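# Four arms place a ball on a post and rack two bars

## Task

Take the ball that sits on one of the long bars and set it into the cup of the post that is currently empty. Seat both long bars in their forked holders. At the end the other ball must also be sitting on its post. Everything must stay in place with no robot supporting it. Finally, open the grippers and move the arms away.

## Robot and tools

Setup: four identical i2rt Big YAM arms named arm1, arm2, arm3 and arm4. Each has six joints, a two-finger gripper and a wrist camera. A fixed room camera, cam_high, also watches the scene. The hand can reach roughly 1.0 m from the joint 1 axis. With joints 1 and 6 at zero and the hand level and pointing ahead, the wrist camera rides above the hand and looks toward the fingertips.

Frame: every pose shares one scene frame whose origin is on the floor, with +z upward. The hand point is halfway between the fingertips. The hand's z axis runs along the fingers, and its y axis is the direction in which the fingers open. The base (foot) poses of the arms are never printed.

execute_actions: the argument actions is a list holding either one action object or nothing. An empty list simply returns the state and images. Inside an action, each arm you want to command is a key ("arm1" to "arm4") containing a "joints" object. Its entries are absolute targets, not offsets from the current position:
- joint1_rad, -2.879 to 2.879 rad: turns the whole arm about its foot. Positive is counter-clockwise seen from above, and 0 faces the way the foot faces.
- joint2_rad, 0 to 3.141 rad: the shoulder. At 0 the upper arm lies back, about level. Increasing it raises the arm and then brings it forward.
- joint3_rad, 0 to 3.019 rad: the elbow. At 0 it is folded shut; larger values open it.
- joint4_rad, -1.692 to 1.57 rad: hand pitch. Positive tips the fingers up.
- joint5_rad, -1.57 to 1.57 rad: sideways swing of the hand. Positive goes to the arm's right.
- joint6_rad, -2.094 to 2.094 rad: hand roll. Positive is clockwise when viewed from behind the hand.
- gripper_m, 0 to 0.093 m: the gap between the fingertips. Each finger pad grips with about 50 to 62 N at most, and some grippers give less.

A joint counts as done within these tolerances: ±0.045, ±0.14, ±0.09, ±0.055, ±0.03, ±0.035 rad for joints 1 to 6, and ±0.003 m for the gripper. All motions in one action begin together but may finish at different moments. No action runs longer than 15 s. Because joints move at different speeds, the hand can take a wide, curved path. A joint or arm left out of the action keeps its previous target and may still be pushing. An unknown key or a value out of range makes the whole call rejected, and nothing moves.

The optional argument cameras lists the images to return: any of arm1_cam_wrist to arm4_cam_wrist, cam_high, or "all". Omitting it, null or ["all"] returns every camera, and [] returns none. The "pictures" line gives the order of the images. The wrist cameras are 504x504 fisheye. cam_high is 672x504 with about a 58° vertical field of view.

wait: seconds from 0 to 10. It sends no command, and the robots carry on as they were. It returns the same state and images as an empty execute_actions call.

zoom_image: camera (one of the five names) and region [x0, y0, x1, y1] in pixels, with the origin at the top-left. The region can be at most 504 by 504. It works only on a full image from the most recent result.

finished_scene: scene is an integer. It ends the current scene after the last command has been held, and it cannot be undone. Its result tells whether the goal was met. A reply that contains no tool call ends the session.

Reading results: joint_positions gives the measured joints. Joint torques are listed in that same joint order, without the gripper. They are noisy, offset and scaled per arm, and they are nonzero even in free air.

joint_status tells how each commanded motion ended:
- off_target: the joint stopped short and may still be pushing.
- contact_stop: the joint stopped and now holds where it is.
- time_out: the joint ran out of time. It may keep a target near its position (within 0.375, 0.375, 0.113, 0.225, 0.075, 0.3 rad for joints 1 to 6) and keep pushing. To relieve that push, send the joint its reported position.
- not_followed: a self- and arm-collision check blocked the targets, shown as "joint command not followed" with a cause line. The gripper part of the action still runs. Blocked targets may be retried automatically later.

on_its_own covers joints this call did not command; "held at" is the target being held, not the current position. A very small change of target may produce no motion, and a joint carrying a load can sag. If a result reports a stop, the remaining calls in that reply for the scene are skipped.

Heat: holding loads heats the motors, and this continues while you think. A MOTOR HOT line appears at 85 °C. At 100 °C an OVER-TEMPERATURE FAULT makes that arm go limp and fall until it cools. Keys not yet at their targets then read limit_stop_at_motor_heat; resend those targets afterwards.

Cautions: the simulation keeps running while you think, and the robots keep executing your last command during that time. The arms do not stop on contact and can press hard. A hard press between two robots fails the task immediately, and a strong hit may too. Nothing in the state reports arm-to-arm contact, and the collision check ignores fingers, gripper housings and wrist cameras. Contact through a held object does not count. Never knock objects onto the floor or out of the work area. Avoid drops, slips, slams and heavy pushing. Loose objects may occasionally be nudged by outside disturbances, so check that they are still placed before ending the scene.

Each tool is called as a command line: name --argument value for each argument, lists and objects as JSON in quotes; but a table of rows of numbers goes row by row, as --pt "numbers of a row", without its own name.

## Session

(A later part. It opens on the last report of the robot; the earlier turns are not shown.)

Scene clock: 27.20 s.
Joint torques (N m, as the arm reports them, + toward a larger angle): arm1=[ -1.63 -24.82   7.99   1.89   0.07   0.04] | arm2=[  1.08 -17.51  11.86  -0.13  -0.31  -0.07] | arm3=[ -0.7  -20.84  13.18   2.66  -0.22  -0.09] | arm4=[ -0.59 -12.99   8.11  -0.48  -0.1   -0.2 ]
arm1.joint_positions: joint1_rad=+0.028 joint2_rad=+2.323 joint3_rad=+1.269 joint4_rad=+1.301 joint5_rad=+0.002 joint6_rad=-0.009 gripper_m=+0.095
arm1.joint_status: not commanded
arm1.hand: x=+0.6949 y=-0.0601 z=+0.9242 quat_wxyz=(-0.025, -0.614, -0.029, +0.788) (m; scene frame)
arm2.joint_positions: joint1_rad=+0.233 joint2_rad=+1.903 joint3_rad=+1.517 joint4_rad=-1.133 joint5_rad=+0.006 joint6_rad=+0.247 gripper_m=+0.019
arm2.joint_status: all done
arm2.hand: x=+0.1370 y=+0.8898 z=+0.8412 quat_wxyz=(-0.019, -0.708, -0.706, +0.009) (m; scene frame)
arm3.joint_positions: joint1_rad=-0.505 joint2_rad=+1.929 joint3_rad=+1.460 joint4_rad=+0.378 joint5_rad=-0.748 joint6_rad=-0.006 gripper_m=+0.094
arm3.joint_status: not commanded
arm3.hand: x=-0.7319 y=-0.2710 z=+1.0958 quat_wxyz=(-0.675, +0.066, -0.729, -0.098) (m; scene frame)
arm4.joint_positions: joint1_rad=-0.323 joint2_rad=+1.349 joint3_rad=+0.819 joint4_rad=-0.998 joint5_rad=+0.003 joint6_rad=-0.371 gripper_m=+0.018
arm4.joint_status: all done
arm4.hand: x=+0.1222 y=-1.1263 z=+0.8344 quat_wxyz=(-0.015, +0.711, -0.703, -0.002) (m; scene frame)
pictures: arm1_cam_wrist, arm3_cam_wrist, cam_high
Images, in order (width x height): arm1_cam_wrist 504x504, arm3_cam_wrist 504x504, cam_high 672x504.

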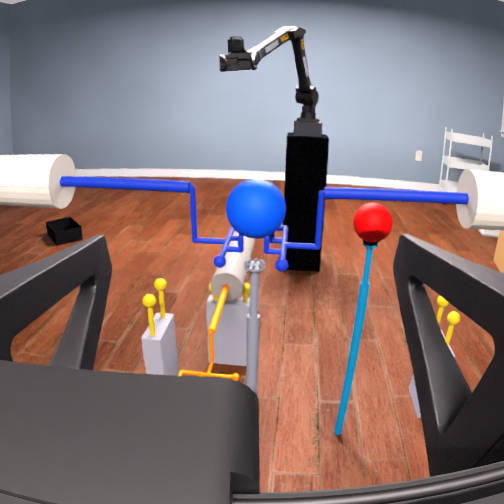

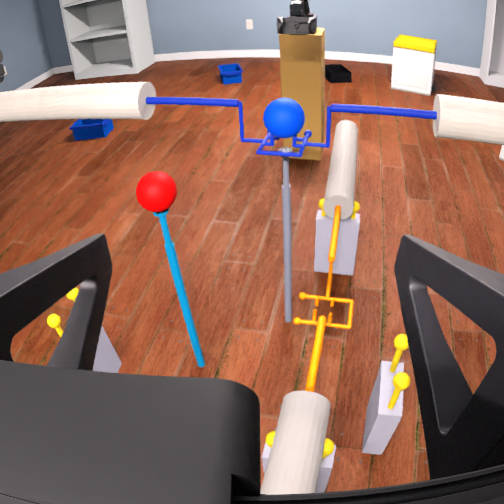

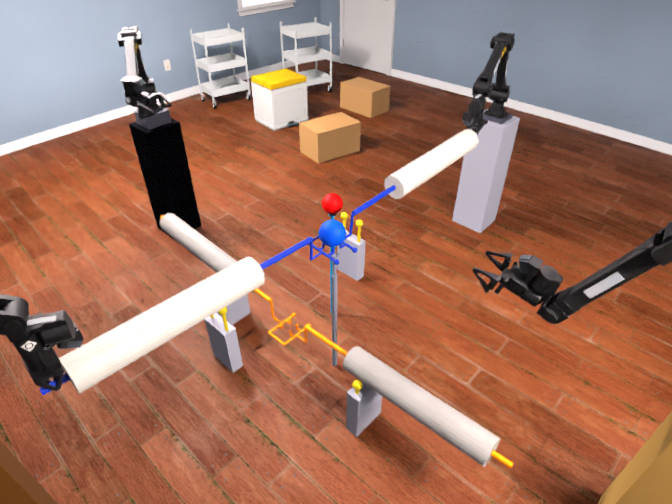

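execute_actions --actions '[{"arm2":{"joints":{"joint2_rad":1.93,"joint3_rad":1.53,"joint4_rad":-1.075,"joint6_rad":0.228}},"arm4":{"joints":{"joint1_rad":-0.39,"joint2_rad":1.41,"joint3_rad":0.822,"joint4_rad":-0.905,"joint6_rad":-0.445}}}]' --cameras '["arm1_cam_wrist","arm3_cam_wrist","cam_high"]'

zoom_image --camera "cam_high" --region '[270, 190, 410, 330]'

zoom_image --camera "arm1_cam_wrist" --region '[150, 150, 350, 350]'

Scene clock: 28.63 s.
Joint torques (N m, as the arm reports them, + toward a larger angle): arm1=[ -1.5  -24.98   8.01   1.91   0.08   0.04] | arm2=[  1.13 -18.65  10.9    0.58  -0.32  -0.06] | arm3=[  1.08 -20.38  12.75   2.29  -0.12  -0.08] | arm4=[ -0.61 -14.18   7.41   0.45  -0.1   -0.13]
arm1.joint_positions: joint1_rad=+0.028 joint2_rad=+2.323 joint3_rad=+1.269 joint4_rad=+1.301 joint5_rad=+0.002 joint6_rad=-0.009 gripper_m=+0.095
arm1.joint_status: not commanded
arm1.hand: x=+0.6949 y=-0.0601 z=+0.9242 quat_wxyz=(-0.025, -0.614, -0.029, +0.788) (m; scene frame)
arm2.joint_positions: joint1_rad=+0.233 joint2_rad=+1.976 joint3_rad=+1.503 joint4_rad=-1.085 joint5_rad=+0.006 joint6_rad=+0.237 gripper_m=+0.019
arm2.joint_status: all done
arm2.hand: x=+0.1374 y=+0.8897 z=+0.7961 quat_wxyz=(-0.003, -0.705, -0.709, -0.001) (m; scene frame)
arm3.joint_positions: joint1_rad=-0.505 joint2_rad=+1.929 joint3_rad=+1.460 joint4_rad=+0.378 joint5_rad=-0.748 joint6_rad=-0.006 gripper_m=+0.094
arm3.joint_status: not commanded
arm3.hand: x=-0.7319 y=-0.2710 z=+1.0958 quat_wxyz=(-0.675, +0.066, -0.729, -0.098) (m; scene frame)
arm4.joint_positions: joint1_rad=-0.379 joint2_rad=+1.439 joint3_rad=+0.804 joint4_rad=-0.904 joint5_rad=+0.003 joint6_rad=-0.436 gripper_m=+0.018
arm4.joint_status: all done
arm4.hand: x=+0.1440 y=-1.1256 z=+0.8005 quat_wxyz=(-0.010, +0.714, -0.700, +0.001) (m; scene frame)
pictures: arm1_cam_wrist, arm3_cam_wrist, cam_high
Images, in order (width x height): arm1_cam_wrist 504x504, arm3_cam_wrist 504x504, cam_high 672x504.

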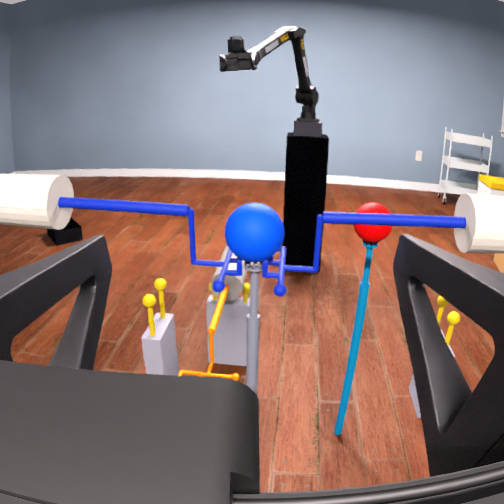

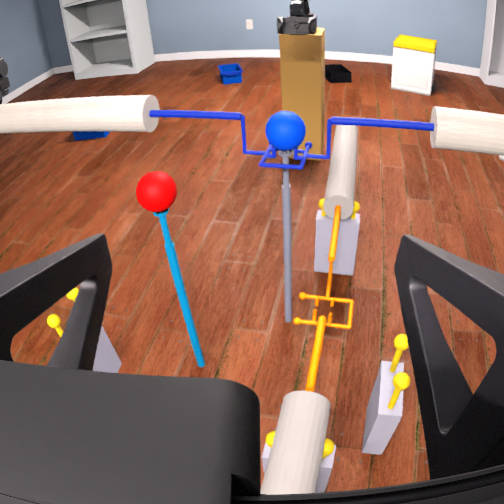

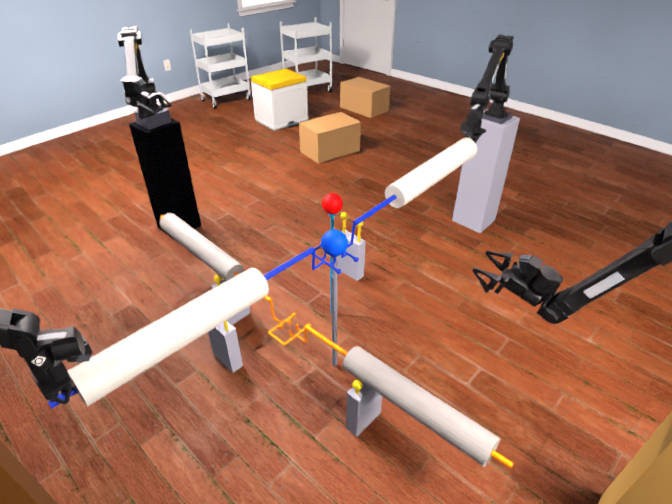

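Region (270, 190, 410, 330) of cam_high's 672x504 image, scaled by 3.600, with more detail than that image has.

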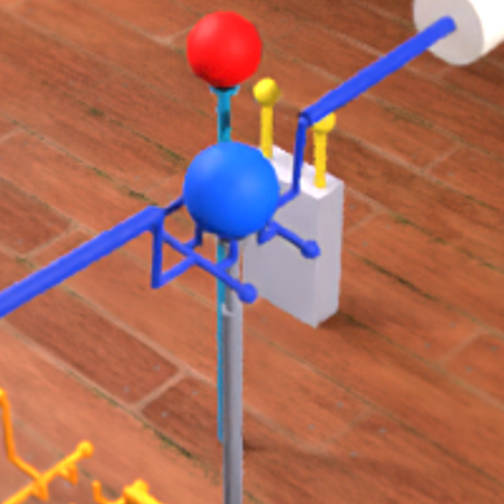

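Region (150, 150, 350, 350) of arm1_cam_wrist's 504x504 image, scaled by 2.520, with more detail than that image has.

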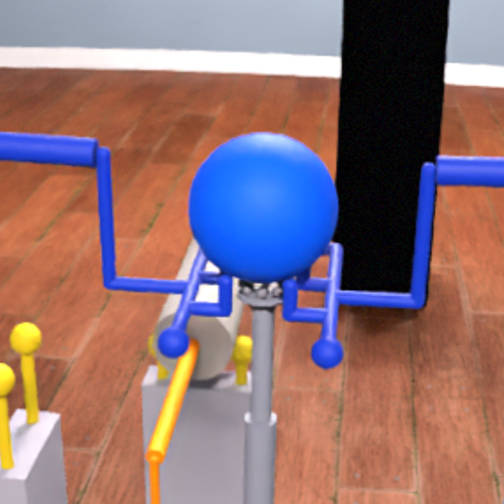

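execute_actions --actions '[{"arm2":{"joints":{"joint2_rad":1.98,"joint3_rad":1.498,"joint4_rad":-0.995}},"arm4":{"joints":{"joint2_rad":1.478,"joint3_rad":0.781,"joint4_rad":-0.79}}}]' --cameras '[]'

execute_actions --actions '[{"arm2":{"joints":{"joint2_rad":2.03,"joint3_rad":1.474,"joint4_rad":-0.92}},"arm4":{"joints":{"joint2_rad":1.557,"joint3_rad":0.75,"joint4_rad":-0.68}}}]' --cameras '["arm1_cam_wrist","cam_high"]'

Scene clock: 29.97 s.
Joint torques (N m, as the arm reports them, + toward a larger angle): arm1=[ -1.77 -24.94   8.01   1.88   0.07   0.05] | arm2=[  1.26 -17.52  10.36   1.04  -0.32  -0.11] | arm3=[  0.72 -20.32  12.77   2.43  -0.14  -0.07] | arm4=[ -0.88 -14.1    6.86   0.94  -0.09  -0.15]
arm1.joint_positions: joint1_rad=+0.028 joint2_rad=+2.323 joint3_rad=+1.269 joint4_rad=+1.301 joint5_rad=+0.002 joint6_rad=-0.009 gripper_m=+0.095
arm1.joint_status: not commanded
arm1.hand: x=+0.6949 y=-0.0601 z=+0.9242 quat_wxyz=(-0.025, -0.614, -0.029, +0.788) (m; scene frame)
arm2.joint_positions: joint1_rad=+0.233 joint2_rad=+2.008 joint3_rad=+1.474 joint4_rad=-1.016 joint5_rad=+0.006 joint6_rad=+0.237 gripper_m=+0.019
arm2.joint_status: all done
arm2.hand: x=+0.1379 y=+0.8889 z=+0.7690 quat_wxyz=(-0.006, -0.705, -0.709, +0.002) (m; scene frame)
arm3.joint_positions: joint1_rad=-0.505 joint2_rad=+1.929 joint3_rad=+1.460 joint4_rad=+0.378 joint5_rad=-0.748 joint6_rad=-0.006 gripper_m=+0.094
arm3.joint_status: not commanded
arm3.hand: x=-0.7319 y=-0.2710 z=+1.0958 quat_wxyz=(-0.675, +0.066, -0.729, -0.098) (m; scene frame)
arm4.joint_positions: joint1_rad=-0.379 joint2_rad=+1.499 joint3_rad=+0.763 joint4_rad=-0.798 joint5_rad=+0.003 joint6_rad=-0.436 gripper_m=+0.018
arm4.joint_status: all done
arm4.hand: x=+0.1441 y=-1.1259 z=+0.7692 quat_wxyz=(-0.013, +0.714, -0.700, +0.000) (m; scene frame)
pictures: none
No camera images: the call's "cameras" was empty. Leave "cameras" out to get every camera's image.

Scene clock: 30.80 s.
Joint torques (N m, as the arm reports them, + toward a larger angle): arm1=[ -1.65 -24.91   8.07   1.88   0.08   0.03] | arm2=[  1.17 -18.72   9.88   1.06  -0.31  -0.09] | arm3=[  0.79 -19.91  12.93   2.29  -0.18  -0.15] | arm4=[ -1.   -14.87   6.16   0.83  -0.14  -0.14]
arm1.joint_positions: joint1_rad=+0.028 joint2_rad=+2.323 joint3_rad=+1.269 joint4_rad=+1.301 joint5_rad=+0.002 joint6_rad=-0.009 gripper_m=+0.095
arm1.joint_status: not commanded
arm1.hand: x=+0.6949 y=-0.0601 z=+0.9242 quat_wxyz=(-0.025, -0.614, -0.029, +0.788) (m; scene frame)
arm2.joint_positions: joint1_rad=+0.233 joint2_rad=+2.064 joint3_rad=+1.451 joint4_rad=-0.938 joint5_rad=+0.006 joint6_rad=+0.237 gripper_m=+0.019
arm2.joint_status: all done
arm2.hand: x=+0.1382 y=+0.8892 z=+0.7302 quat_wxyz=(-0.005, -0.705, -0.709, +0.001) (m; scene frame)
arm3.joint_positions: joint1_rad=-0.505 joint2_rad=+1.929 joint3_rad=+1.460 joint4_rad=+0.378 joint5_rad=-0.748 joint6_rad=-0.006 gripper_m=+0.094
arm3.joint_status: not commanded
arm3.hand: x=-0.7319 y=-0.2710 z=+1.0958 quat_wxyz=(-0.675, +0.066, -0.729, -0.098) (m; scene frame)
arm4.joint_positions: joint1_rad=-0.379 joint2_rad=+1.580 joint3_rad=+0.734 joint4_rad=-0.687 joint5_rad=+0.004 joint6_rad=-0.436 gripper_m=+0.018
arm4.joint_status: all done
arm4.hand: x=+0.1446 y=-1.1255 z=+0.7349 quat_wxyz=(-0.013, +0.714, -0.700, +0.001) (m; scene frame)
pictures: arm1_cam_wrist, cam_high
Images, in order (width x height): arm1_cam_wrist 504x504, cam_high 672x504.

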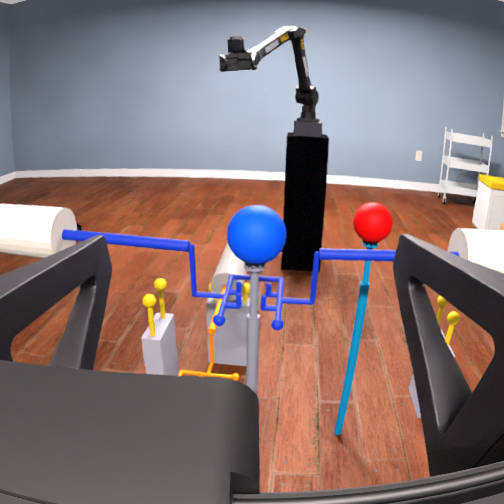

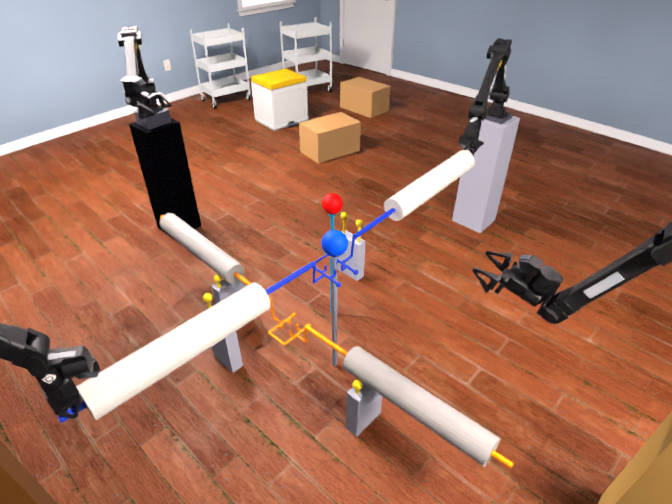

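execute_actions --actions '[{"arm2":{"joints":{"joint1_rad":0.125,"joint6_rad":0.125,"joint2_rad":1.985,"joint3_rad":1.43,"joint4_rad":-0.905}},"arm4":{"joints":{"joint1_rad":-0.19,"joint6_rad":-0.24,"joint2_rad":1.515,"joint3_rad":0.712,"joint4_rad":-0.71}}}]' --cameras '["arm1_cam_wrist"]'

execute_actions --actions '[{"arm2":{"joints":{"joint1_rad":0.0,"joint6_rad":0.0,"joint2_rad":1.975,"joint3_rad":1.418}},"arm4":{"joints":{"joint1_rad":0.05,"joint6_rad":0.005,"joint2_rad":1.505,"joint3_rad":0.70}},"arm3":{"joints":{"joint1_rad":0,"joint2_rad":1.5,"joint3_rad":1.9,"joint4_rad":-0.75,"joint5_rad":0}}}]' --cameras '["arm1_cam_wrist","arm3_cam_wrist","cam_high"]'

Scene clock: 32.60 s.
Joint torques (N m, as the arm reports them, + toward a larger angle): arm1=[ -1.61 -24.99   8.06   1.88   0.08   0.04] | arm2=[  1.51 -20.24   9.94   0.62  -0.26   0.02] | arm3=[  0.6  -20.55  12.69   2.68  -0.16  -0.11] | arm4=[  0.69 -13.86   6.43   0.49  -0.15   0.13]
arm1.joint_positions: joint1_rad=+0.028 joint2_rad=+2.323 joint3_rad=+1.269 joint4_rad=+1.301 joint5_rad=+0.002 joint6_rad=-0.009 gripper_m=+0.095
arm1.joint_status: not commanded
arm1.hand: x=+0.6949 y=-0.0601 z=+0.9242 quat_wxyz=(-0.025, -0.614, -0.029, +0.788) (m; scene frame)
arm2.joint_positions: joint1_rad=+0.119 joint2_rad=+2.048 joint3_rad=+1.403 joint4_rad=-0.909 joint5_rad=+0.005 joint6_rad=+0.121 gripper_m=+0.019
arm2.joint_status: all done
arm2.hand: x=+0.0718 y=+0.8895 z=+0.7241 quat_wxyz=(-0.004, -0.704, -0.710, +0.001) (m; scene frame)
arm3.joint_positions: joint1_rad=-0.505 joint2_rad=+1.929 joint3_rad=+1.460 joint4_rad=+0.378 joint5_rad=-0.748 joint6_rad=-0.006 gripper_m=+0.094
arm3.joint_status: not commanded
arm3.hand: x=-0.7319 y=-0.2710 z=+1.0958 quat_wxyz=(-0.675, +0.066, -0.729, -0.098) (m; scene frame)
arm4.joint_positions: joint1_rad=-0.193 joint2_rad=+1.540 joint3_rad=+0.690 joint4_rad=-0.709 joint5_rad=+0.004 joint6_rad=-0.254 gripper_m=+0.018
arm4.joint_status: all done
arm4.hand: x=+0.0770 y=-1.1265 z=+0.7363 quat_wxyz=(-0.001, +0.716, -0.698, +0.004) (m; scene frame)
pictures: arm1_cam_wrist
Images, in order (width x height): arm1_cam_wrist 504x504.

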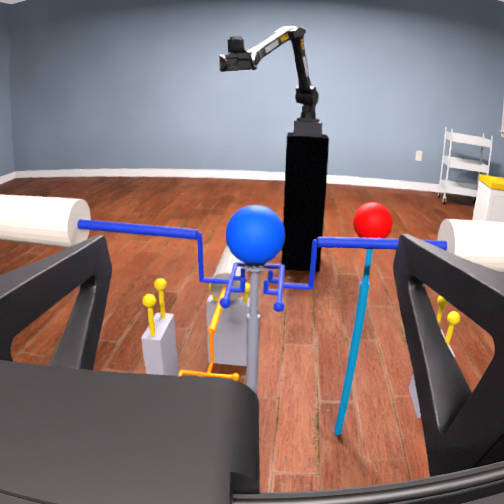

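Scene clock: 34.37 s.
Joint torques (N m, as the arm reports them, + toward a larger angle): arm1=[ -1.72 -24.74   8.04   1.88   0.07   0.04] | arm2=[  1.17 -19.76  10.29   0.53  -0.26   0.04] | arm3=[  0.79 -15.45  12.41   1.8    0.01  -0.11] | arm4=[  0.5  -13.97   6.44   0.56  -0.01   0.11]
arm1.joint_positions: joint1_rad=+0.028 joint2_rad=+2.323 joint3_rad=+1.269 joint4_rad=+1.301 joint5_rad=+0.002 joint6_rad=-0.009 gripper_m=+0.095
arm1.joint_status: not commanded
arm1.hand: x=+0.6949 y=-0.0601 z=+0.9242 quat_wxyz=(-0.025, -0.614, -0.029, +0.788) (m; scene frame)
arm2.joint_positions: joint1_rad=-0.006 joint2_rad=+2.041 joint3_rad=+1.387 joint4_rad=-0.909 joint5_rad=+0.004 joint6_rad=-0.002 gripper_m=+0.019
arm2.joint_status: all done
arm2.hand: x=+0.0015 y=+0.8914 z=+0.7226 quat_wxyz=(+0.000, -0.705, -0.709, -0.002) (m; scene frame)
arm3.joint_positions: joint1_rad=+0.001 joint2_rad=+1.524 joint3_rad=+1.871 joint4_rad=-0.744 joint5_rad=-0.001 joint6_rad=-0.005 gripper_m=+0.094
arm3.joint_status: all done
arm3.hand: x=-0.7904 y=-0.0041 z=+1.3716 quat_wxyz=(-0.553, +0.000, -0.833, +0.005) (m; scene frame)
arm4.joint_positions: joint1_rad=+0.047 joint2_rad=+1.536 joint3_rad=+0.676 joint4_rad=-0.711 joint5_rad=+0.002 joint6_rad=-0.010 gripper_m=+0.018
arm4.joint_status: all done
arm4.hand: x=-0.0027 y=-1.1248 z=+0.7340 quat_wxyz=(+0.004, +0.714, -0.700, +0.006) (m; scene frame)
pictures: arm1_cam_wrist, arm3_cam_wrist, cam_high
Images, in order (width x height): arm1_cam_wrist 504x504, arm3_cam_wrist 504x504, cam_high 672x504.

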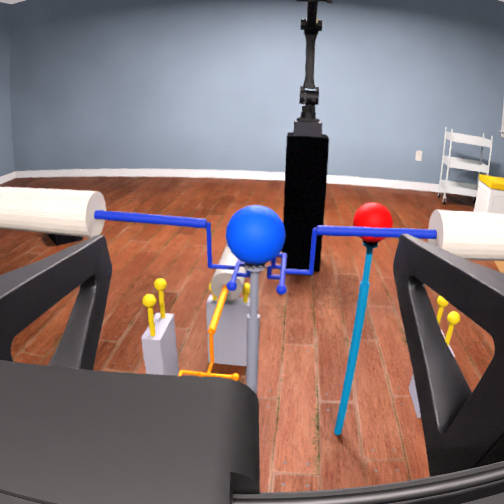

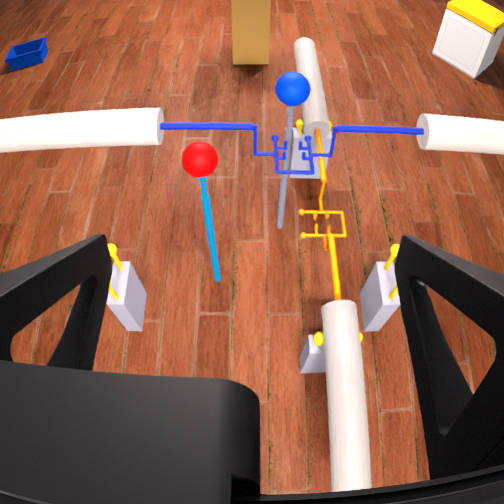

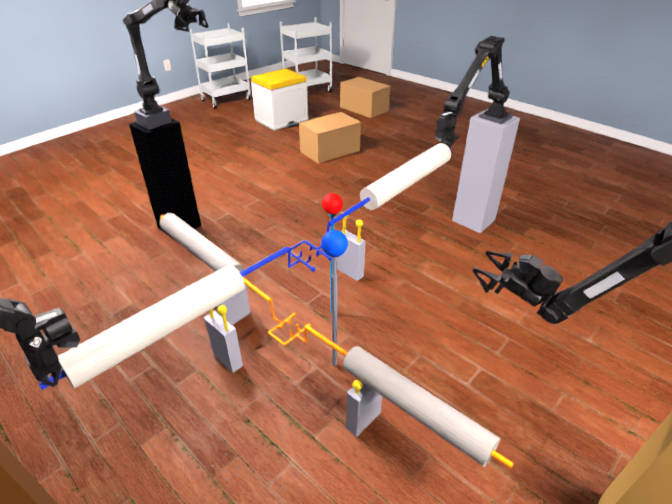

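Clear on both sides; lifting.

execute_actions --actions '[{"arm2":{"joints":{"joint2_rad":1.91,"joint3_rad":1.51,"joint4_rad":-1.065}},"arm4":{"joints":{"joint1_rad":0.09,"joint6_rad":0.05,"joint2_rad":1.375,"joint3_rad":0.79,"joint4_rad":-0.92}},"arm1":{"joints":{"joint1_rad":-0.05,"joint2_rad":2.0,"joint3_rad":0.9,"joint4_rad":1.45}}}]' --cameras '[]'

execute_actions --actions '[{"arm2":{"joints":{"joint2_rad":1.825,"joint3_rad":1.59,"joint4_rad":-1.22}},"arm4":{"joints":{"joint2_rad":1.25,"joint3_rad":0.875,"joint4_rad":-1.115}}}]' --cameras '["arm1_cam_wrist"]'

Scene clock: 35.93 s.
Joint torques (N m, as the arm reports them, + toward a larger angle): arm1=[ -1.88 -17.98   5.04   2.22   0.13   0.03] | arm2=[  1.39 -18.21  14.07   0.03  -0.29  -0.01] | arm3=[  0.19 -15.07  12.61   1.59  -0.06  -0.06] | arm4=[  1.04 -11.21  10.26   0.14  -0.01   0.22]
arm1.joint_positions: joint1_rad=-0.055 joint2_rad=+2.001 joint3_rad=+0.898 joint4_rad=+1.441 joint5_rad=+0.000 joint6_rad=-0.008 gripper_m=+0.095
arm1.joint_status: all done
arm1.hand: x=+0.8042 y=+0.0012 z=+1.0232 quat_wxyz=(+0.007, -0.578, -0.004, +0.816) (m; scene frame)
arm2.joint_positions: joint1_rad=-0.006 joint2_rad=+1.950 joint3_rad=+1.443 joint4_rad=-1.055 joint5_rad=+0.004 joint6_rad=+0.002 gripper_m=+0.019
arm2.joint_status: all done
arm2.hand: x=+0.0010 y=+0.8886 z=+0.7892 quat_wxyz=(+0.000, -0.706, -0.708, -0.002) (m; scene frame)
arm3.joint_positions: joint1_rad=+0.001 joint2_rad=+1.524 joint3_rad=+1.871 joint4_rad=-0.744 joint5_rad=-0.001 joint6_rad=-0.005 gripper_m=+0.094
arm3.joint_status: not commanded
arm3.hand: x=-0.7904 y=-0.0041 z=+1.3716 quat_wxyz=(-0.553, +0.000, -0.833, +0.005) (m; scene frame)
arm4.joint_positions: joint1_rad=+0.079 joint2_rad=+1.384 joint3_rad=+0.728 joint4_rad=-0.914 joint5_rad=+0.002 joint6_rad=+0.029 gripper_m=+0.018
arm4.joint_status: all done
arm4.hand: x=-0.0130 y=-1.1289 z=+0.7944 quat_wxyz=(+0.004, +0.712, -0.702, +0.006) (m; scene frame)
pictures: none
No camera images: the call's "cameras" was empty. Leave "cameras" out to get every camera's image.

Scene clock: 36.90 s.
Joint torques (N m, as the arm reports them, + toward a larger angle): arm1=[ -1.33 -17.95   5.07   2.2    0.12   0.04] | arm2=[  1.6  -17.63  14.52   0.04  -0.28  -0.02] | arm3=[  0.31 -14.82  12.55   1.69   0.05  -0.05] | arm4=[ 1.06 -9.93 11.03  0.39 -0.04  0.18]
arm1.joint_positions: joint1_rad=-0.055 joint2_rad=+2.001 joint3_rad=+0.898 joint4_rad=+1.441 joint5_rad=+0.000 joint6_rad=-0.008 gripper_m=+0.095
arm1.joint_status: not commanded
arm1.hand: x=+0.8042 y=+0.0012 z=+1.0232 quat_wxyz=(+0.007, -0.578, -0.004, +0.816) (m; scene frame)
arm2.joint_positions: joint1_rad=-0.006 joint2_rad=+1.858 joint3_rad=+1.524 joint4_rad=-1.209 joint5_rad=+0.004 joint6_rad=+0.002 gripper_m=+0.019
arm2.joint_status: all done
arm2.hand: x=+0.0005 y=+0.8872 z=+0.8666 quat_wxyz=(-0.007, -0.706, -0.708, +0.005) (m; scene frame)
arm3.joint_positions: joint1_rad=+0.001 joint2_rad=+1.524 joint3_rad=+1.871 joint4_rad=-0.744 joint5_rad=-0.001 joint6_rad=-0.005 gripper_m=+0.094
arm3.joint_status: not commanded
arm3.hand: x=-0.7904 y=-0.0041 z=+1.3716 quat_wxyz=(-0.553, +0.000, -0.833, +0.005) (m; scene frame)
arm4.joint_positions: joint1_rad=+0.079 joint2_rad=+1.256 joint3_rad=+0.812 joint4_rad=-1.110 joint5_rad=+0.002 joint6_rad=+0.029 gripper_m=+0.018
arm4.joint_status: all done
arm4.hand: x=-0.0129 y=-1.1307 z=+0.8600 quat_wxyz=(-0.001, +0.712, -0.702, +0.000) (m; scene frame)
pictures: arm1_cam_wrist
Images, in order (width x height): arm1_cam_wrist 504x504.

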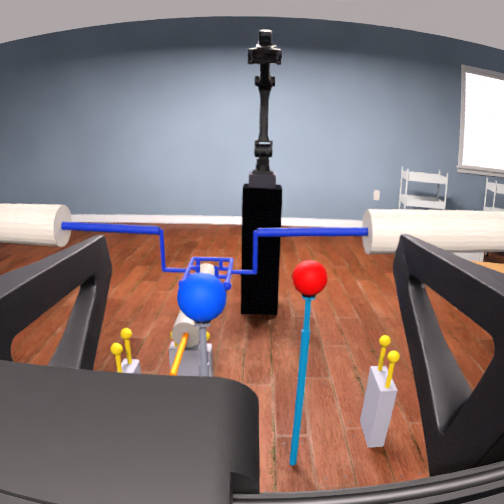

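execute_actions --actions '[{"arm2":{"joints":{"joint1_rad":-0.235,"joint2_rad":1.865,"joint3_rad":1.63,"joint4_rad":-1.23,"joint6_rad":-0.23}},"arm4":{"joints":{"joint1_rad":0.435,"joint2_rad":1.33,"joint3_rad":0.95,"joint4_rad":-1.10,"joint6_rad":0.395}}}]' --cameras '[]'

execute_actions --actions '[{"arm2":{"joints":{"joint1_rad":-0.385,"joint2_rad":1.925,"joint3_rad":1.725,"joint4_rad":-1.265,"joint6_rad":-0.38}},"arm4":{"joints":{"joint1_rad":0.64,"joint2_rad":1.44,"joint3_rad":1.07,"joint4_rad":-1.11,"joint6_rad":0.6}}}]' --cameras '[]'

execute_actions --actions '[{"arm2":{"joints":{"joint1_rad":-0.495,"joint2_rad":1.845,"joint3_rad":1.575,"joint4_rad":-1.21,"joint6_rad":-0.49}},"arm4":{"joints":{"joint1_rad":0.645,"joint2_rad":1.645,"joint3_rad":1.27,"joint4_rad":-1.12,"joint6_rad":0.6}}}]' --cameras '[]'

execute_actions --actions '[{"arm2":{"joints":{"joint1_rad":-0.535,"joint2_rad":1.855,"joint3_rad":1.275,"joint4_rad":-0.895,"joint6_rad":-0.53}},"arm4":{"joints":{"joint1_rad":0.597,"joint2_rad":1.86,"joint3_rad":1.30,"joint4_rad":-0.91,"joint6_rad":0.55}}}]' --cameras '[]'

execute_actions --actions '[{"arm2":{"joints":{"joint2_rad":2.05,"joint3_rad":1.245,"joint4_rad":-0.69}},"arm4":{"joints":{"joint2_rad":2.045,"joint3_rad":1.24,"joint4_rad":-0.70}}}]' --cameras '[]'

execute_actions --actions '[{"arm2":{"joints":{"joint2_rad":2.28,"joint3_rad":1.285,"joint4_rad":-0.495}},"arm4":{"joints":{"joint2_rad":2.27,"joint3_rad":1.275,"joint4_rad":-0.505}}}]' --cameras '[]'

execute_actions --actions '[{"arm2":{"joints":{"joint2_rad":2.45,"joint3_rad":1.34,"joint4_rad":-0.36}},"arm4":{"joints":{"joint2_rad":2.44,"joint3_rad":1.315,"joint4_rad":-0.37}}}]' --cameras '["arm3_cam_wrist","cam_high"]'

Scene clock: 39.17 s.
Joint torques (N m, as the arm reports them, + toward a larger angle): arm1=[ -1.5  -18.07   5.07   2.21   0.13   0.04] | arm2=[  1.41 -17.47  14.49   0.65  -0.21   0.09] | arm3=[  0.3  -15.4   12.57   1.71   0.05  -0.06] | arm4=[  0.74 -12.51  10.28   0.88   0.12   0.24]
arm1.joint_positions: joint1_rad=-0.055 joint2_rad=+2.001 joint3_rad=+0.898 joint4_rad=+1.441 joint5_rad=+0.000 joint6_rad=-0.008 gripper_m=+0.095
arm1.joint_status: not commanded
arm1.hand: x=+0.8042 y=+0.0012 z=+1.0232 quat_wxyz=(+0.007, -0.578, -0.004, +0.816) (m; scene frame)
arm2.joint_positions: joint1_rad=-0.242 joint2_rad=+1.894 joint3_rad=+1.566 joint4_rad=-1.236 joint5_rad=+0.003 joint6_rad=-0.237 gripper_m=+0.019
arm2.joint_status: all done
arm2.hand: x=-0.1323 y=+0.8948 z=+0.8616 quat_wxyz=(+0.001, -0.705, -0.709, -0.003) (m; scene frame)
arm3.joint_positions: joint1_rad=+0.001 joint2_rad=+1.524 joint3_rad=+1.871 joint4_rad=-0.744 joint5_rad=-0.001 joint6_rad=-0.005 gripper_m=+0.094
arm3.joint_status: not commanded
arm3.hand: x=-0.7904 y=-0.0041 z=+1.3716 quat_wxyz=(-0.553, +0.000, -0.833, +0.005) (m; scene frame)
arm4.joint_positions: joint1_rad=+0.433 joint2_rad=+1.348 joint3_rad=+0.898 joint4_rad=-1.109 joint5_rad=-0.002 joint6_rad=+0.374 gripper_m=+0.018
arm4.joint_status: all done
arm4.hand: x=-0.1353 y=-1.1248 z=+0.8605 quat_wxyz=(+0.003, +0.715, -0.699, +0.000) (m; scene frame)
pictures: none
No camera images: the call's "cameras" was empty. Leave "cameras" out to get every camera's image.

Scene clock: 40.30 s.
Joint torques (N m, as the arm reports them, + toward a larger angle): arm1=[ -1.48 -17.93   5.05   2.23   0.12   0.04] | arm2=[  1.46 -18.27  14.78   0.38  -0.15   0.13] | arm3=[  1.01 -15.72  12.81   1.73   0.09  -0.08] | arm4=[  0.74 -15.78  10.11   0.77   0.2    0.21]
arm1.joint_positions: joint1_rad=-0.055 joint2_rad=+2.001 joint3_rad=+0.898 joint4_rad=+1.441 joint5_rad=+0.000 joint6_rad=-0.008 gripper_m=+0.095
arm1.joint_status: not commanded
arm1.hand: x=+0.8042 y=+0.0012 z=+1.0232 quat_wxyz=(+0.007, -0.578, -0.004, +0.816) (m; scene frame)
arm2.joint_positions: joint1_rad=-0.397 joint2_rad=+1.958 joint3_rad=+1.656 joint4_rad=-1.267 joint5_rad=+0.001 joint6_rad=-0.393 gripper_m=+0.019
arm2.joint_status: all done
arm2.hand: x=-0.2249 y=+0.9001 z=+0.8582 quat_wxyz=(+0.002, -0.705, -0.709, -0.005) (m; scene frame)
arm3.joint_positions: joint1_rad=+0.001 joint2_rad=+1.524 joint3_rad=+1.871 joint4_rad=-0.744 joint5_rad=-0.001 joint6_rad=-0.005 gripper_m=+0.094
arm3.joint_status: not commanded
arm3.hand: x=-0.7904 y=-0.0041 z=+1.3716 quat_wxyz=(-0.553, +0.000, -0.833, +0.005) (m; scene frame)
arm4.joint_positions: joint1_rad=+0.640 joint2_rad=+1.465 joint3_rad=+1.020 joint4_rad=-1.115 joint5_rad=-0.003 joint6_rad=+0.579 gripper_m=+0.018
arm4.joint_status: all done
arm4.hand: x=-0.2254 y=-1.1220 z=+0.8618 quat_wxyz=(+0.005, +0.716, -0.698, +0.000) (m; scene frame)
pictures: none
No camera images: the call's "cameras" was empty. Leave "cameras" out to get every camera's image.

Scene clock: 41.33 s.
Joint torques (N m, as the arm reports them, + toward a larger angle): arm1=[ -1.53 -18.14   5.05   2.21   0.11   0.03] | arm2=[  2.   -18.81  11.72   1.06  -0.11   0.22] | arm3=[  0.47 -15.4   12.69   1.48   0.05  -0.06] | arm4=[  0.46 -19.42  10.82   0.38   0.2    0.2 ]
arm1.joint_positions: joint1_rad=-0.055 joint2_rad=+2.001 joint3_rad=+0.898 joint4_rad=+1.441 joint5_rad=+0.000 joint6_rad=-0.008 gripper_m=+0.095
arm1.joint_status: not commanded
arm1.hand: x=+0.8042 y=+0.0012 z=+1.0232 quat_wxyz=(+0.007, -0.578, -0.004, +0.816) (m; scene frame)
arm2.joint_positions: joint1_rad=-0.511 joint2_rad=+1.901 joint3_rad=+1.542 joint4_rad=-1.234 joint5_rad=+0.000 joint6_rad=-0.508 gripper_m=+0.019
arm2.joint_status: all done
arm2.hand: x=-0.2703 y=+0.9572 z=+0.8487 quat_wxyz=(+0.004, -0.704, -0.710, -0.017) (m; scene frame)
arm3.joint_positions: joint1_rad=+0.001 joint2_rad=+1.524 joint3_rad=+1.871 joint4_rad=-0.744 joint5_rad=-0.001 joint6_rad=-0.005 gripper_m=+0.094
arm3.joint_status: not commanded
arm3.hand: x=-0.7904 y=-0.0041 z=+1.3716 quat_wxyz=(-0.553, +0.000, -0.833, +0.005) (m; scene frame)
arm4.joint_positions: joint1_rad=+0.642 joint2_rad=+1.673 joint3_rad=+1.208 joint4_rad=-1.120 joint5_rad=-0.003 joint6_rad=+0.579 gripper_m=+0.018
arm4.joint_status: all done
arm4.hand: x=-0.2654 y=-1.0657 z=+0.8404 quat_wxyz=(+0.008, +0.716, -0.698, +0.011) (m; scene frame)
pictures: none
No camera images: the call's "cameras" was empty. Leave "cameras" out to get every camera's image.

Scene clock: 42.47 s.
Joint torques (N m, as the arm reports them, + toward a larger angle): arm1=[ -1.36 -17.88   5.1    2.24   0.13   0.04] | arm2=[  1.24 -17.55   9.64   1.27   0.12   0.05] | arm3=[ -0.7  -15.85  12.38   1.55  -0.02  -0.06] | arm4=[  0.12 -23.47   9.76   0.18   0.01  -0.04]
arm1.joint_positions: joint1_rad=-0.055 joint2_rad=+2.001 joint3_rad=+0.898 joint4_rad=+1.441 joint5_rad=+0.000 joint6_rad=-0.008 gripper_m=+0.095
arm1.joint_status: not commanded
arm1.hand: x=+0.8042 y=+0.0012 z=+1.0232 quat_wxyz=(+0.007, -0.578, -0.004, +0.816) (m; scene frame)
arm2.joint_positions: joint1_rad=-0.538 joint2_rad=+1.898 joint3_rad=+1.251 joint4_rad=-0.919 joint5_rad=-0.004 joint6_rad=-0.532 gripper_m=+0.019
arm2.joint_status: all done
arm2.hand: x=-0.2583 y=+1.0060 z=+0.7538 quat_wxyz=(-0.001, -0.706, -0.709, -0.005) (m; scene frame)
arm3.joint_positions: joint1_rad=+0.001 joint2_rad=+1.524 joint3_rad=+1.871 joint4_rad=-0.744 joint5_rad=-0.001 joint6_rad=-0.005 gripper_m=+0.094
arm3.joint_status: not commanded
arm3.hand: x=-0.7904 y=-0.0041 z=+1.3716 quat_wxyz=(-0.553, +0.000, -0.833, +0.005) (m; scene frame)
arm4.joint_positions: joint1_rad=+0.602 joint2_rad=+1.901 joint3_rad=+1.244 joint4_rad=-0.904 joint5_rad=+0.002 joint6_rad=+0.550 gripper_m=+0.018
arm4.joint_status: all done
arm4.hand: x=-0.2746 y=-1.0163 z=+0.7436 quat_wxyz=(+0.003, +0.713, -0.702, +0.001) (m; scene frame)
pictures: none
No camera images: the call's "cameras" was empty. Leave "cameras" out to get every camera's image.

Scene clock: 43.50 s.
Joint torques (N m, as the arm reports them, + toward a larger angle): arm1=[ -1.38 -17.9    5.07   2.22   0.12   0.03] | arm2=[  0.23 -18.22   8.09   0.53   0.09   0.03] | arm3=[  1.02 -15.02  12.4    1.86   0.04  -0.04] | arm4=[ -0.13 -25.26   6.16   0.23   0.04  -0.03]
arm1.joint_positions: joint1_rad=-0.055 joint2_rad=+2.001 joint3_rad=+0.898 joint4_rad=+1.441 joint5_rad=+0.000 joint6_rad=-0.008 gripper_m=+0.095
arm1.joint_status: not commanded
arm1.hand: x=+0.8042 y=+0.0012 z=+1.0232 quat_wxyz=(+0.007, -0.578, -0.004, +0.816) (m; scene frame)
arm2.joint_positions: joint1_rad=-0.536 joint2_rad=+2.103 joint3_rad=+1.221 joint4_rad=-0.695 joint5_rad=-0.004 joint6_rad=-0.530 gripper_m=+0.019
arm2.joint_status: all done
arm2.hand: x=-0.2571 y=+1.0067 z=+0.6447 quat_wxyz=(+0.000, -0.706, -0.709, -0.010) (m; scene frame)
arm3.joint_positions: joint1_rad=+0.001 joint2_rad=+1.524 joint3_rad=+1.871 joint4_rad=-0.744 joint5_rad=-0.001 joint6_rad=-0.005 gripper_m=+0.094
arm3.joint_status: not commanded
arm3.hand: x=-0.7904 y=-0.0041 z=+1.3716 quat_wxyz=(-0.553, +0.000, -0.833, +0.005) (m; scene frame)
arm4.joint_positions: joint1_rad=+0.602 joint2_rad=+2.093 joint3_rad=+1.222 joint4_rad=-0.695 joint5_rad=+0.001 joint6_rad=+0.550 gripper_m=+0.018
arm4.joint_status: all done
arm4.hand: x=-0.2764 y=-1.0149 z=+0.6432 quat_wxyz=(+0.004, +0.713, -0.702, +0.003) (m; scene frame)
pictures: none
No camera images: the call's "cameras" was empty. Leave "cameras" out to get every camera's image.

Scene clock: 44.53 s.
Joint torques (N m, as the arm reports them, + toward a larger angle): arm1=[ -1.32 -17.89   5.08   2.17   0.13   0.04] | arm2=[  0.55 -18.49   7.35   0.35   0.2   -0.02] | arm3=[  0.56 -14.97  12.63   1.66  -0.01  -0.06] | arm4=[ -0.22 -25.96   5.41   0.1   -0.06  -0.03]
arm1.joint_positions: joint1_rad=-0.055 joint2_rad=+2.001 joint3_rad=+0.898 joint4_rad=+1.441 joint5_rad=+0.000 joint6_rad=-0.008 gripper_m=+0.095
arm1.joint_status: not commanded
arm1.hand: x=+0.8042 y=+0.0012 z=+1.0232 quat_wxyz=(+0.007, -0.578, -0.004, +0.816) (m; scene frame)
arm2.joint_positions: joint1_rad=-0.532 joint2_rad=+2.325 joint3_rad=+1.255 joint4_rad=-0.496 joint5_rad=-0.006 joint6_rad=-0.527 gripper_m=+0.019
arm2.joint_status: all done
arm2.hand: x=-0.2547 y=+1.0054 z=+0.5420 quat_wxyz=(-0.002, -0.705, -0.709, -0.005) (m; scene frame)
arm3.joint_positions: joint1_rad=+0.001 joint2_rad=+1.524 joint3_rad=+1.871 joint4_rad=-0.744 joint5_rad=-0.001 joint6_rad=-0.005 gripper_m=+0.094
arm3.joint_status: not commanded
arm3.hand: x=-0.7904 y=-0.0041 z=+1.3716 quat_wxyz=(-0.553, +0.000, -0.833, +0.005) (m; scene frame)
arm4.joint_positions: joint1_rad=+0.601 joint2_rad=+2.313 joint3_rad=+1.250 joint4_rad=-0.497 joint5_rad=+0.003 joint6_rad=+0.550 gripper_m=+0.018
arm4.joint_status: all done
arm4.hand: x=-0.2754 y=-1.0166 z=+0.5404 quat_wxyz=(+0.002, +0.712, -0.702, +0.000) (m; scene frame)
pictures: none
No camera images: the call's "cameras" was empty. Leave "cameras" out to get every camera's image.

Scene clock: 45.50 s.
Joint torques (N m, as the arm reports them, + toward a larger angle): arm1=[ -1.45 -17.9    5.04   2.24   0.13   0.03] | arm2=[  0.8  -18.3    6.13   0.67   0.2    0.01] | arm3=[ -0.03 -14.69  12.78   1.62   0.07  -0.07] | arm4=[ -0.15 -25.58   4.19   0.3    0.05  -0.01]
arm1.joint_positions: joint1_rad=-0.055 joint2_rad=+2.001 joint3_rad=+0.898 joint4_rad=+1.441 joint5_rad=+0.000 joint6_rad=-0.008 gripper_m=+0.095
arm1.joint_status: not commanded
arm1.hand: x=+0.8042 y=+0.0012 z=+1.0232 quat_wxyz=(+0.007, -0.578, -0.004, +0.816) (m; scene frame)
arm2.joint_positions: joint1_rad=-0.533 joint2_rad=+2.488 joint3_rad=+1.316 joint4_rad=-0.367 joint5_rad=-0.005 joint6_rad=-0.529 gripper_m=+0.019
arm2.joint_status: all done
arm2.hand: x=-0.2572 y=+1.0026 z=+0.4720 quat_wxyz=(-0.005, -0.705, -0.709, +0.008) (m; scene frame)
arm3.joint_positions: joint1_rad=+0.001 joint2_rad=+1.524 joint3_rad=+1.871 joint4_rad=-0.744 joint5_rad=-0.001 joint6_rad=-0.005 gripper_m=+0.094
arm3.joint_status: not commanded
arm3.hand: x=-0.7904 y=-0.0041 z=+1.3716 quat_wxyz=(-0.553, +0.000, -0.833, +0.005) (m; scene frame)
arm4.joint_positions: joint1_rad=+0.601 joint2_rad=+2.476 joint3_rad=+1.298 joint4_rad=-0.365 joint5_rad=+0.001 joint6_rad=+0.547 gripper_m=+0.018
arm4.joint_status: all done
arm4.hand: x=-0.2748 y=-1.0189 z=+0.4686 quat_wxyz=(+0.001, +0.713, -0.701, -0.008) (m; scene frame)
pictures: arm3_cam_wrist, cam_high
Images, in order (width x height): arm3_cam_wrist 504x504, cam_high 672x504.

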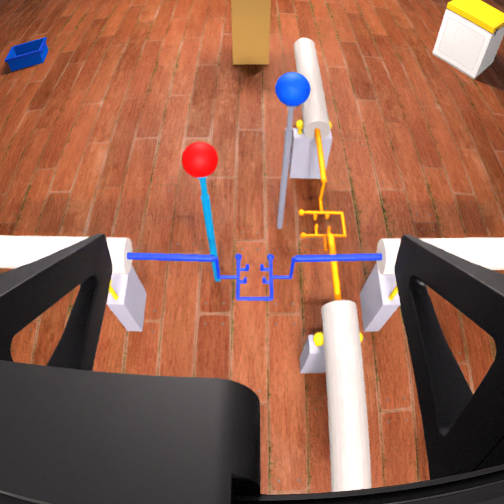

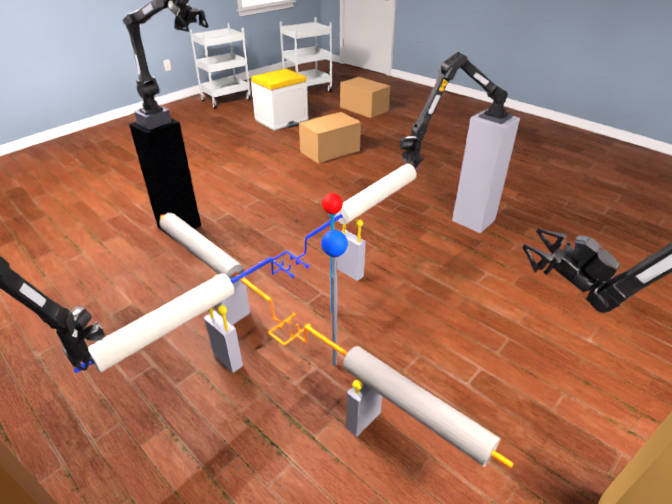

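execute_actions --actions '[{"arm2":{"joints":{"joint2_rad":2.515,"joint3_rad":1.358,"joint4_rad":-0.325}},"arm4":{"joints":{"joint2_rad":2.505,"joint3_rad":1.33,"joint4_rad":-0.325}}}]' --cameras '[]'

execute_actions --actions '[{"arm2":{"joints":{"gripper_m":0.09}},"arm4":{"joints":{"gripper_m":0.09}}}]' --cameras '[]'

execute_actions --actions '[{"arm2":{"joints":{"joint2_rad":2.2,"joint3_rad":1.2,"joint4_rad":-0.62}},"arm4":{"joints":{"joint2_rad":2.2,"joint3_rad":1.19,"joint4_rad":-0.62}}}]' --cameras '["arm3_cam_wrist","cam_high"]'

Scene clock: 46.63 s.
Joint torques (N m, as the arm reports them, + toward a larger angle): arm1=[ -1.47 -17.94   5.1    2.25   0.13   0.03] | arm2=[  0.69 -17.15   5.97   0.79   0.15   0.03] | arm3=[ -0.21 -15.47  12.79   1.67   0.06  -0.1 ] | arm4=[  0.07 -23.3    3.91   0.7   -0.08  -0.01]
arm1.joint_positions: joint1_rad=-0.055 joint2_rad=+2.001 joint3_rad=+0.898 joint4_rad=+1.441 joint5_rad=+0.000 joint6_rad=-0.008 gripper_m=+0.095
arm1.joint_status: not commanded
arm1.hand: x=+0.8042 y=+0.0012 z=+1.0232 quat_wxyz=(+0.007, -0.578, -0.004, +0.816) (m; scene frame)
arm2.joint_positions: joint1_rad=-0.533 joint2_rad=+2.531 joint3_rad=+1.334 joint4_rad=-0.337 joint5_rad=-0.005 joint6_rad=-0.529 gripper_m=+0.019
arm2.joint_status: all done
arm2.hand: x=-0.2567 y=+1.0031 z=+0.4534 quat_wxyz=(-0.006, -0.705, -0.709, +0.011) (m; scene frame)
arm3.joint_positions: joint1_rad=+0.001 joint2_rad=+1.524 joint3_rad=+1.871 joint4_rad=-0.744 joint5_rad=-0.001 joint6_rad=-0.005 gripper_m=+0.094
arm3.joint_status: not commanded
arm3.hand: x=-0.7904 y=-0.0041 z=+1.3716 quat_wxyz=(-0.553, +0.000, -0.833, +0.005) (m; scene frame)
arm4.joint_positions: joint1_rad=+0.599 joint2_rad=+2.517 joint3_rad=+1.311 joint4_rad=-0.328 joint5_rad=+0.004 joint6_rad=+0.546 gripper_m=+0.018
arm4.joint_status: all done
arm4.hand: x=-0.2731 y=-1.0191 z=+0.4506 quat_wxyz=(-0.001, +0.713, -0.701, -0.012) (m; scene frame)
pictures: none
No camera images: the call's "cameras" was empty. Leave "cameras" out to get every camera's image.

Scene clock: 47.33 s.
Joint torques (N m, as the arm reports them, + toward a larger angle): arm1=[ -1.46 -18.01   5.06   2.22   0.13   0.03] | arm2=[  0.41 -16.83   6.02   0.91   0.12   0.01] | arm3=[  0.84 -14.83  12.47   1.64   0.06  -0.08] | arm4=[  0.39 -23.57   3.98   0.77  -0.08  -0.03]
arm1.joint_positions: joint1_rad=-0.055 joint2_rad=+2.001 joint3_rad=+0.898 joint4_rad=+1.441 joint5_rad=+0.000 joint6_rad=-0.008 gripper_m=+0.095
arm1.joint_status: not commanded
arm1.hand: x=+0.8042 y=+0.0012 z=+1.0232 quat_wxyz=(+0.007, -0.578, -0.004, +0.816) (m; scene frame)
arm2.joint_positions: joint1_rad=-0.533 joint2_rad=+2.531 joint3_rad=+1.335 joint4_rad=-0.337 joint5_rad=-0.004 joint6_rad=-0.529 gripper_m=+0.090
arm2.joint_status: all done
arm2.hand: x=-0.2570 y=+1.0028 z=+0.4535 quat_wxyz=(-0.005, -0.705, -0.709, +0.011) (m; scene frame)
arm3.joint_positions: joint1_rad=+0.001 joint2_rad=+1.524 joint3_rad=+1.871 joint4_rad=-0.744 joint5_rad=-0.001 joint6_rad=-0.005 gripper_m=+0.094
arm3.joint_status: not commanded
arm3.hand: x=-0.7904 y=-0.0041 z=+1.3716 quat_wxyz=(-0.553, +0.000, -0.833, +0.005) (m; scene frame)
arm4.joint_positions: joint1_rad=+0.599 joint2_rad=+2.517 joint3_rad=+1.312 joint4_rad=-0.328 joint5_rad=+0.004 joint6_rad=+0.546 gripper_m=+0.090
arm4.joint_status: all done
arm4.hand: x=-0.2734 y=-1.0187 z=+0.4507 quat_wxyz=(-0.001, +0.713, -0.701, -0.012) (m; scene frame)
pictures: none
No camera images: the call's "cameras" was empty. Leave "cameras" out to get every camera's image.

Scene clock: 48.63 s.
Joint torques (N m, as the arm reports them, + toward a larger angle): arm1=[ -1.55 -17.96   5.07   2.24   0.13   0.04] | arm2=[  0.7  -13.76   6.32  -0.19   0.11  -0.01] | arm3=[ -0.67 -15.    12.65   1.56   0.01  -0.07] | arm4=[  0.02 -19.84   4.48   0.03  -0.04   0.02]
arm1.joint_positions: joint1_rad=-0.055 joint2_rad=+2.001 joint3_rad=+0.898 joint4_rad=+1.441 joint5_rad=+0.000 joint6_rad=-0.008 gripper_m=+0.095
arm1.joint_status: not commanded
arm1.hand: x=+0.8042 y=+0.0012 z=+1.0232 quat_wxyz=(+0.007, -0.578, -0.004, +0.816) (m; scene frame)
arm2.joint_positions: joint1_rad=-0.533 joint2_rad=+2.191 joint3_rad=+1.189 joint4_rad=-0.605 joint5_rad=-0.004 joint6_rad=-0.529 gripper_m=+0.090
arm2.joint_status: all done
arm2.hand: x=-0.2453 y=+1.0233 z=+0.5949 quat_wxyz=(+0.004, -0.705, -0.709, -0.024) (m; scene frame)
arm3.joint_positions: joint1_rad=+0.001 joint2_rad=+1.524 joint3_rad=+1.871 joint4_rad=-0.744 joint5_rad=-0.001 joint6_rad=-0.005 gripper_m=+0.094
arm3.joint_status: not commanded
arm3.hand: x=-0.7904 y=-0.0041 z=+1.3716 quat_wxyz=(-0.553, +0.000, -0.833, +0.005) (m; scene frame)
arm4.joint_positions: joint1_rad=+0.599 joint2_rad=+2.191 joint3_rad=+1.181 joint4_rad=-0.613 joint5_rad=+0.004 joint6_rad=+0.546 gripper_m=+0.090
arm4.joint_status: all done
arm4.hand: x=-0.2593 y=-1.0393 z=+0.5870 quat_wxyz=(+0.009, +0.713, -0.701, +0.031) (m; scene frame)
pictures: arm3_cam_wrist, cam_high
Images, in order (width x height): arm3_cam_wrist 504x504, cam_high 672x504.

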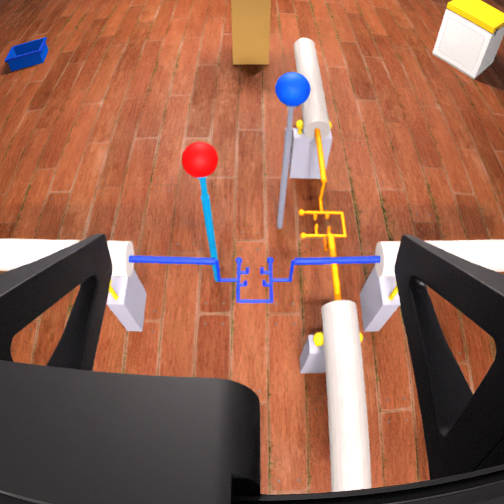

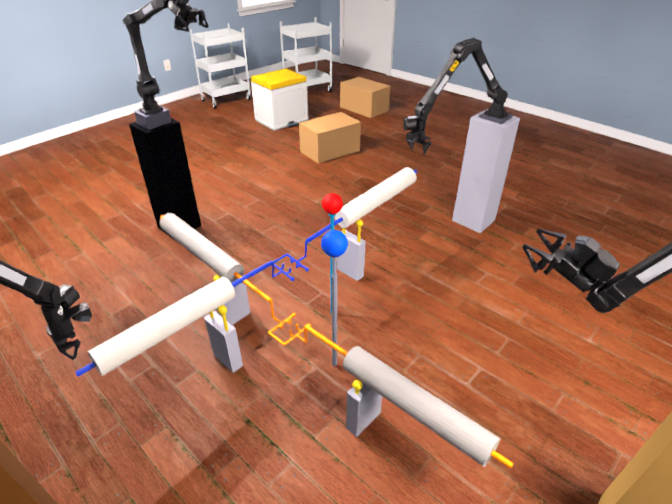

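finished_scene --scene 2

The scene is finished: the task was done.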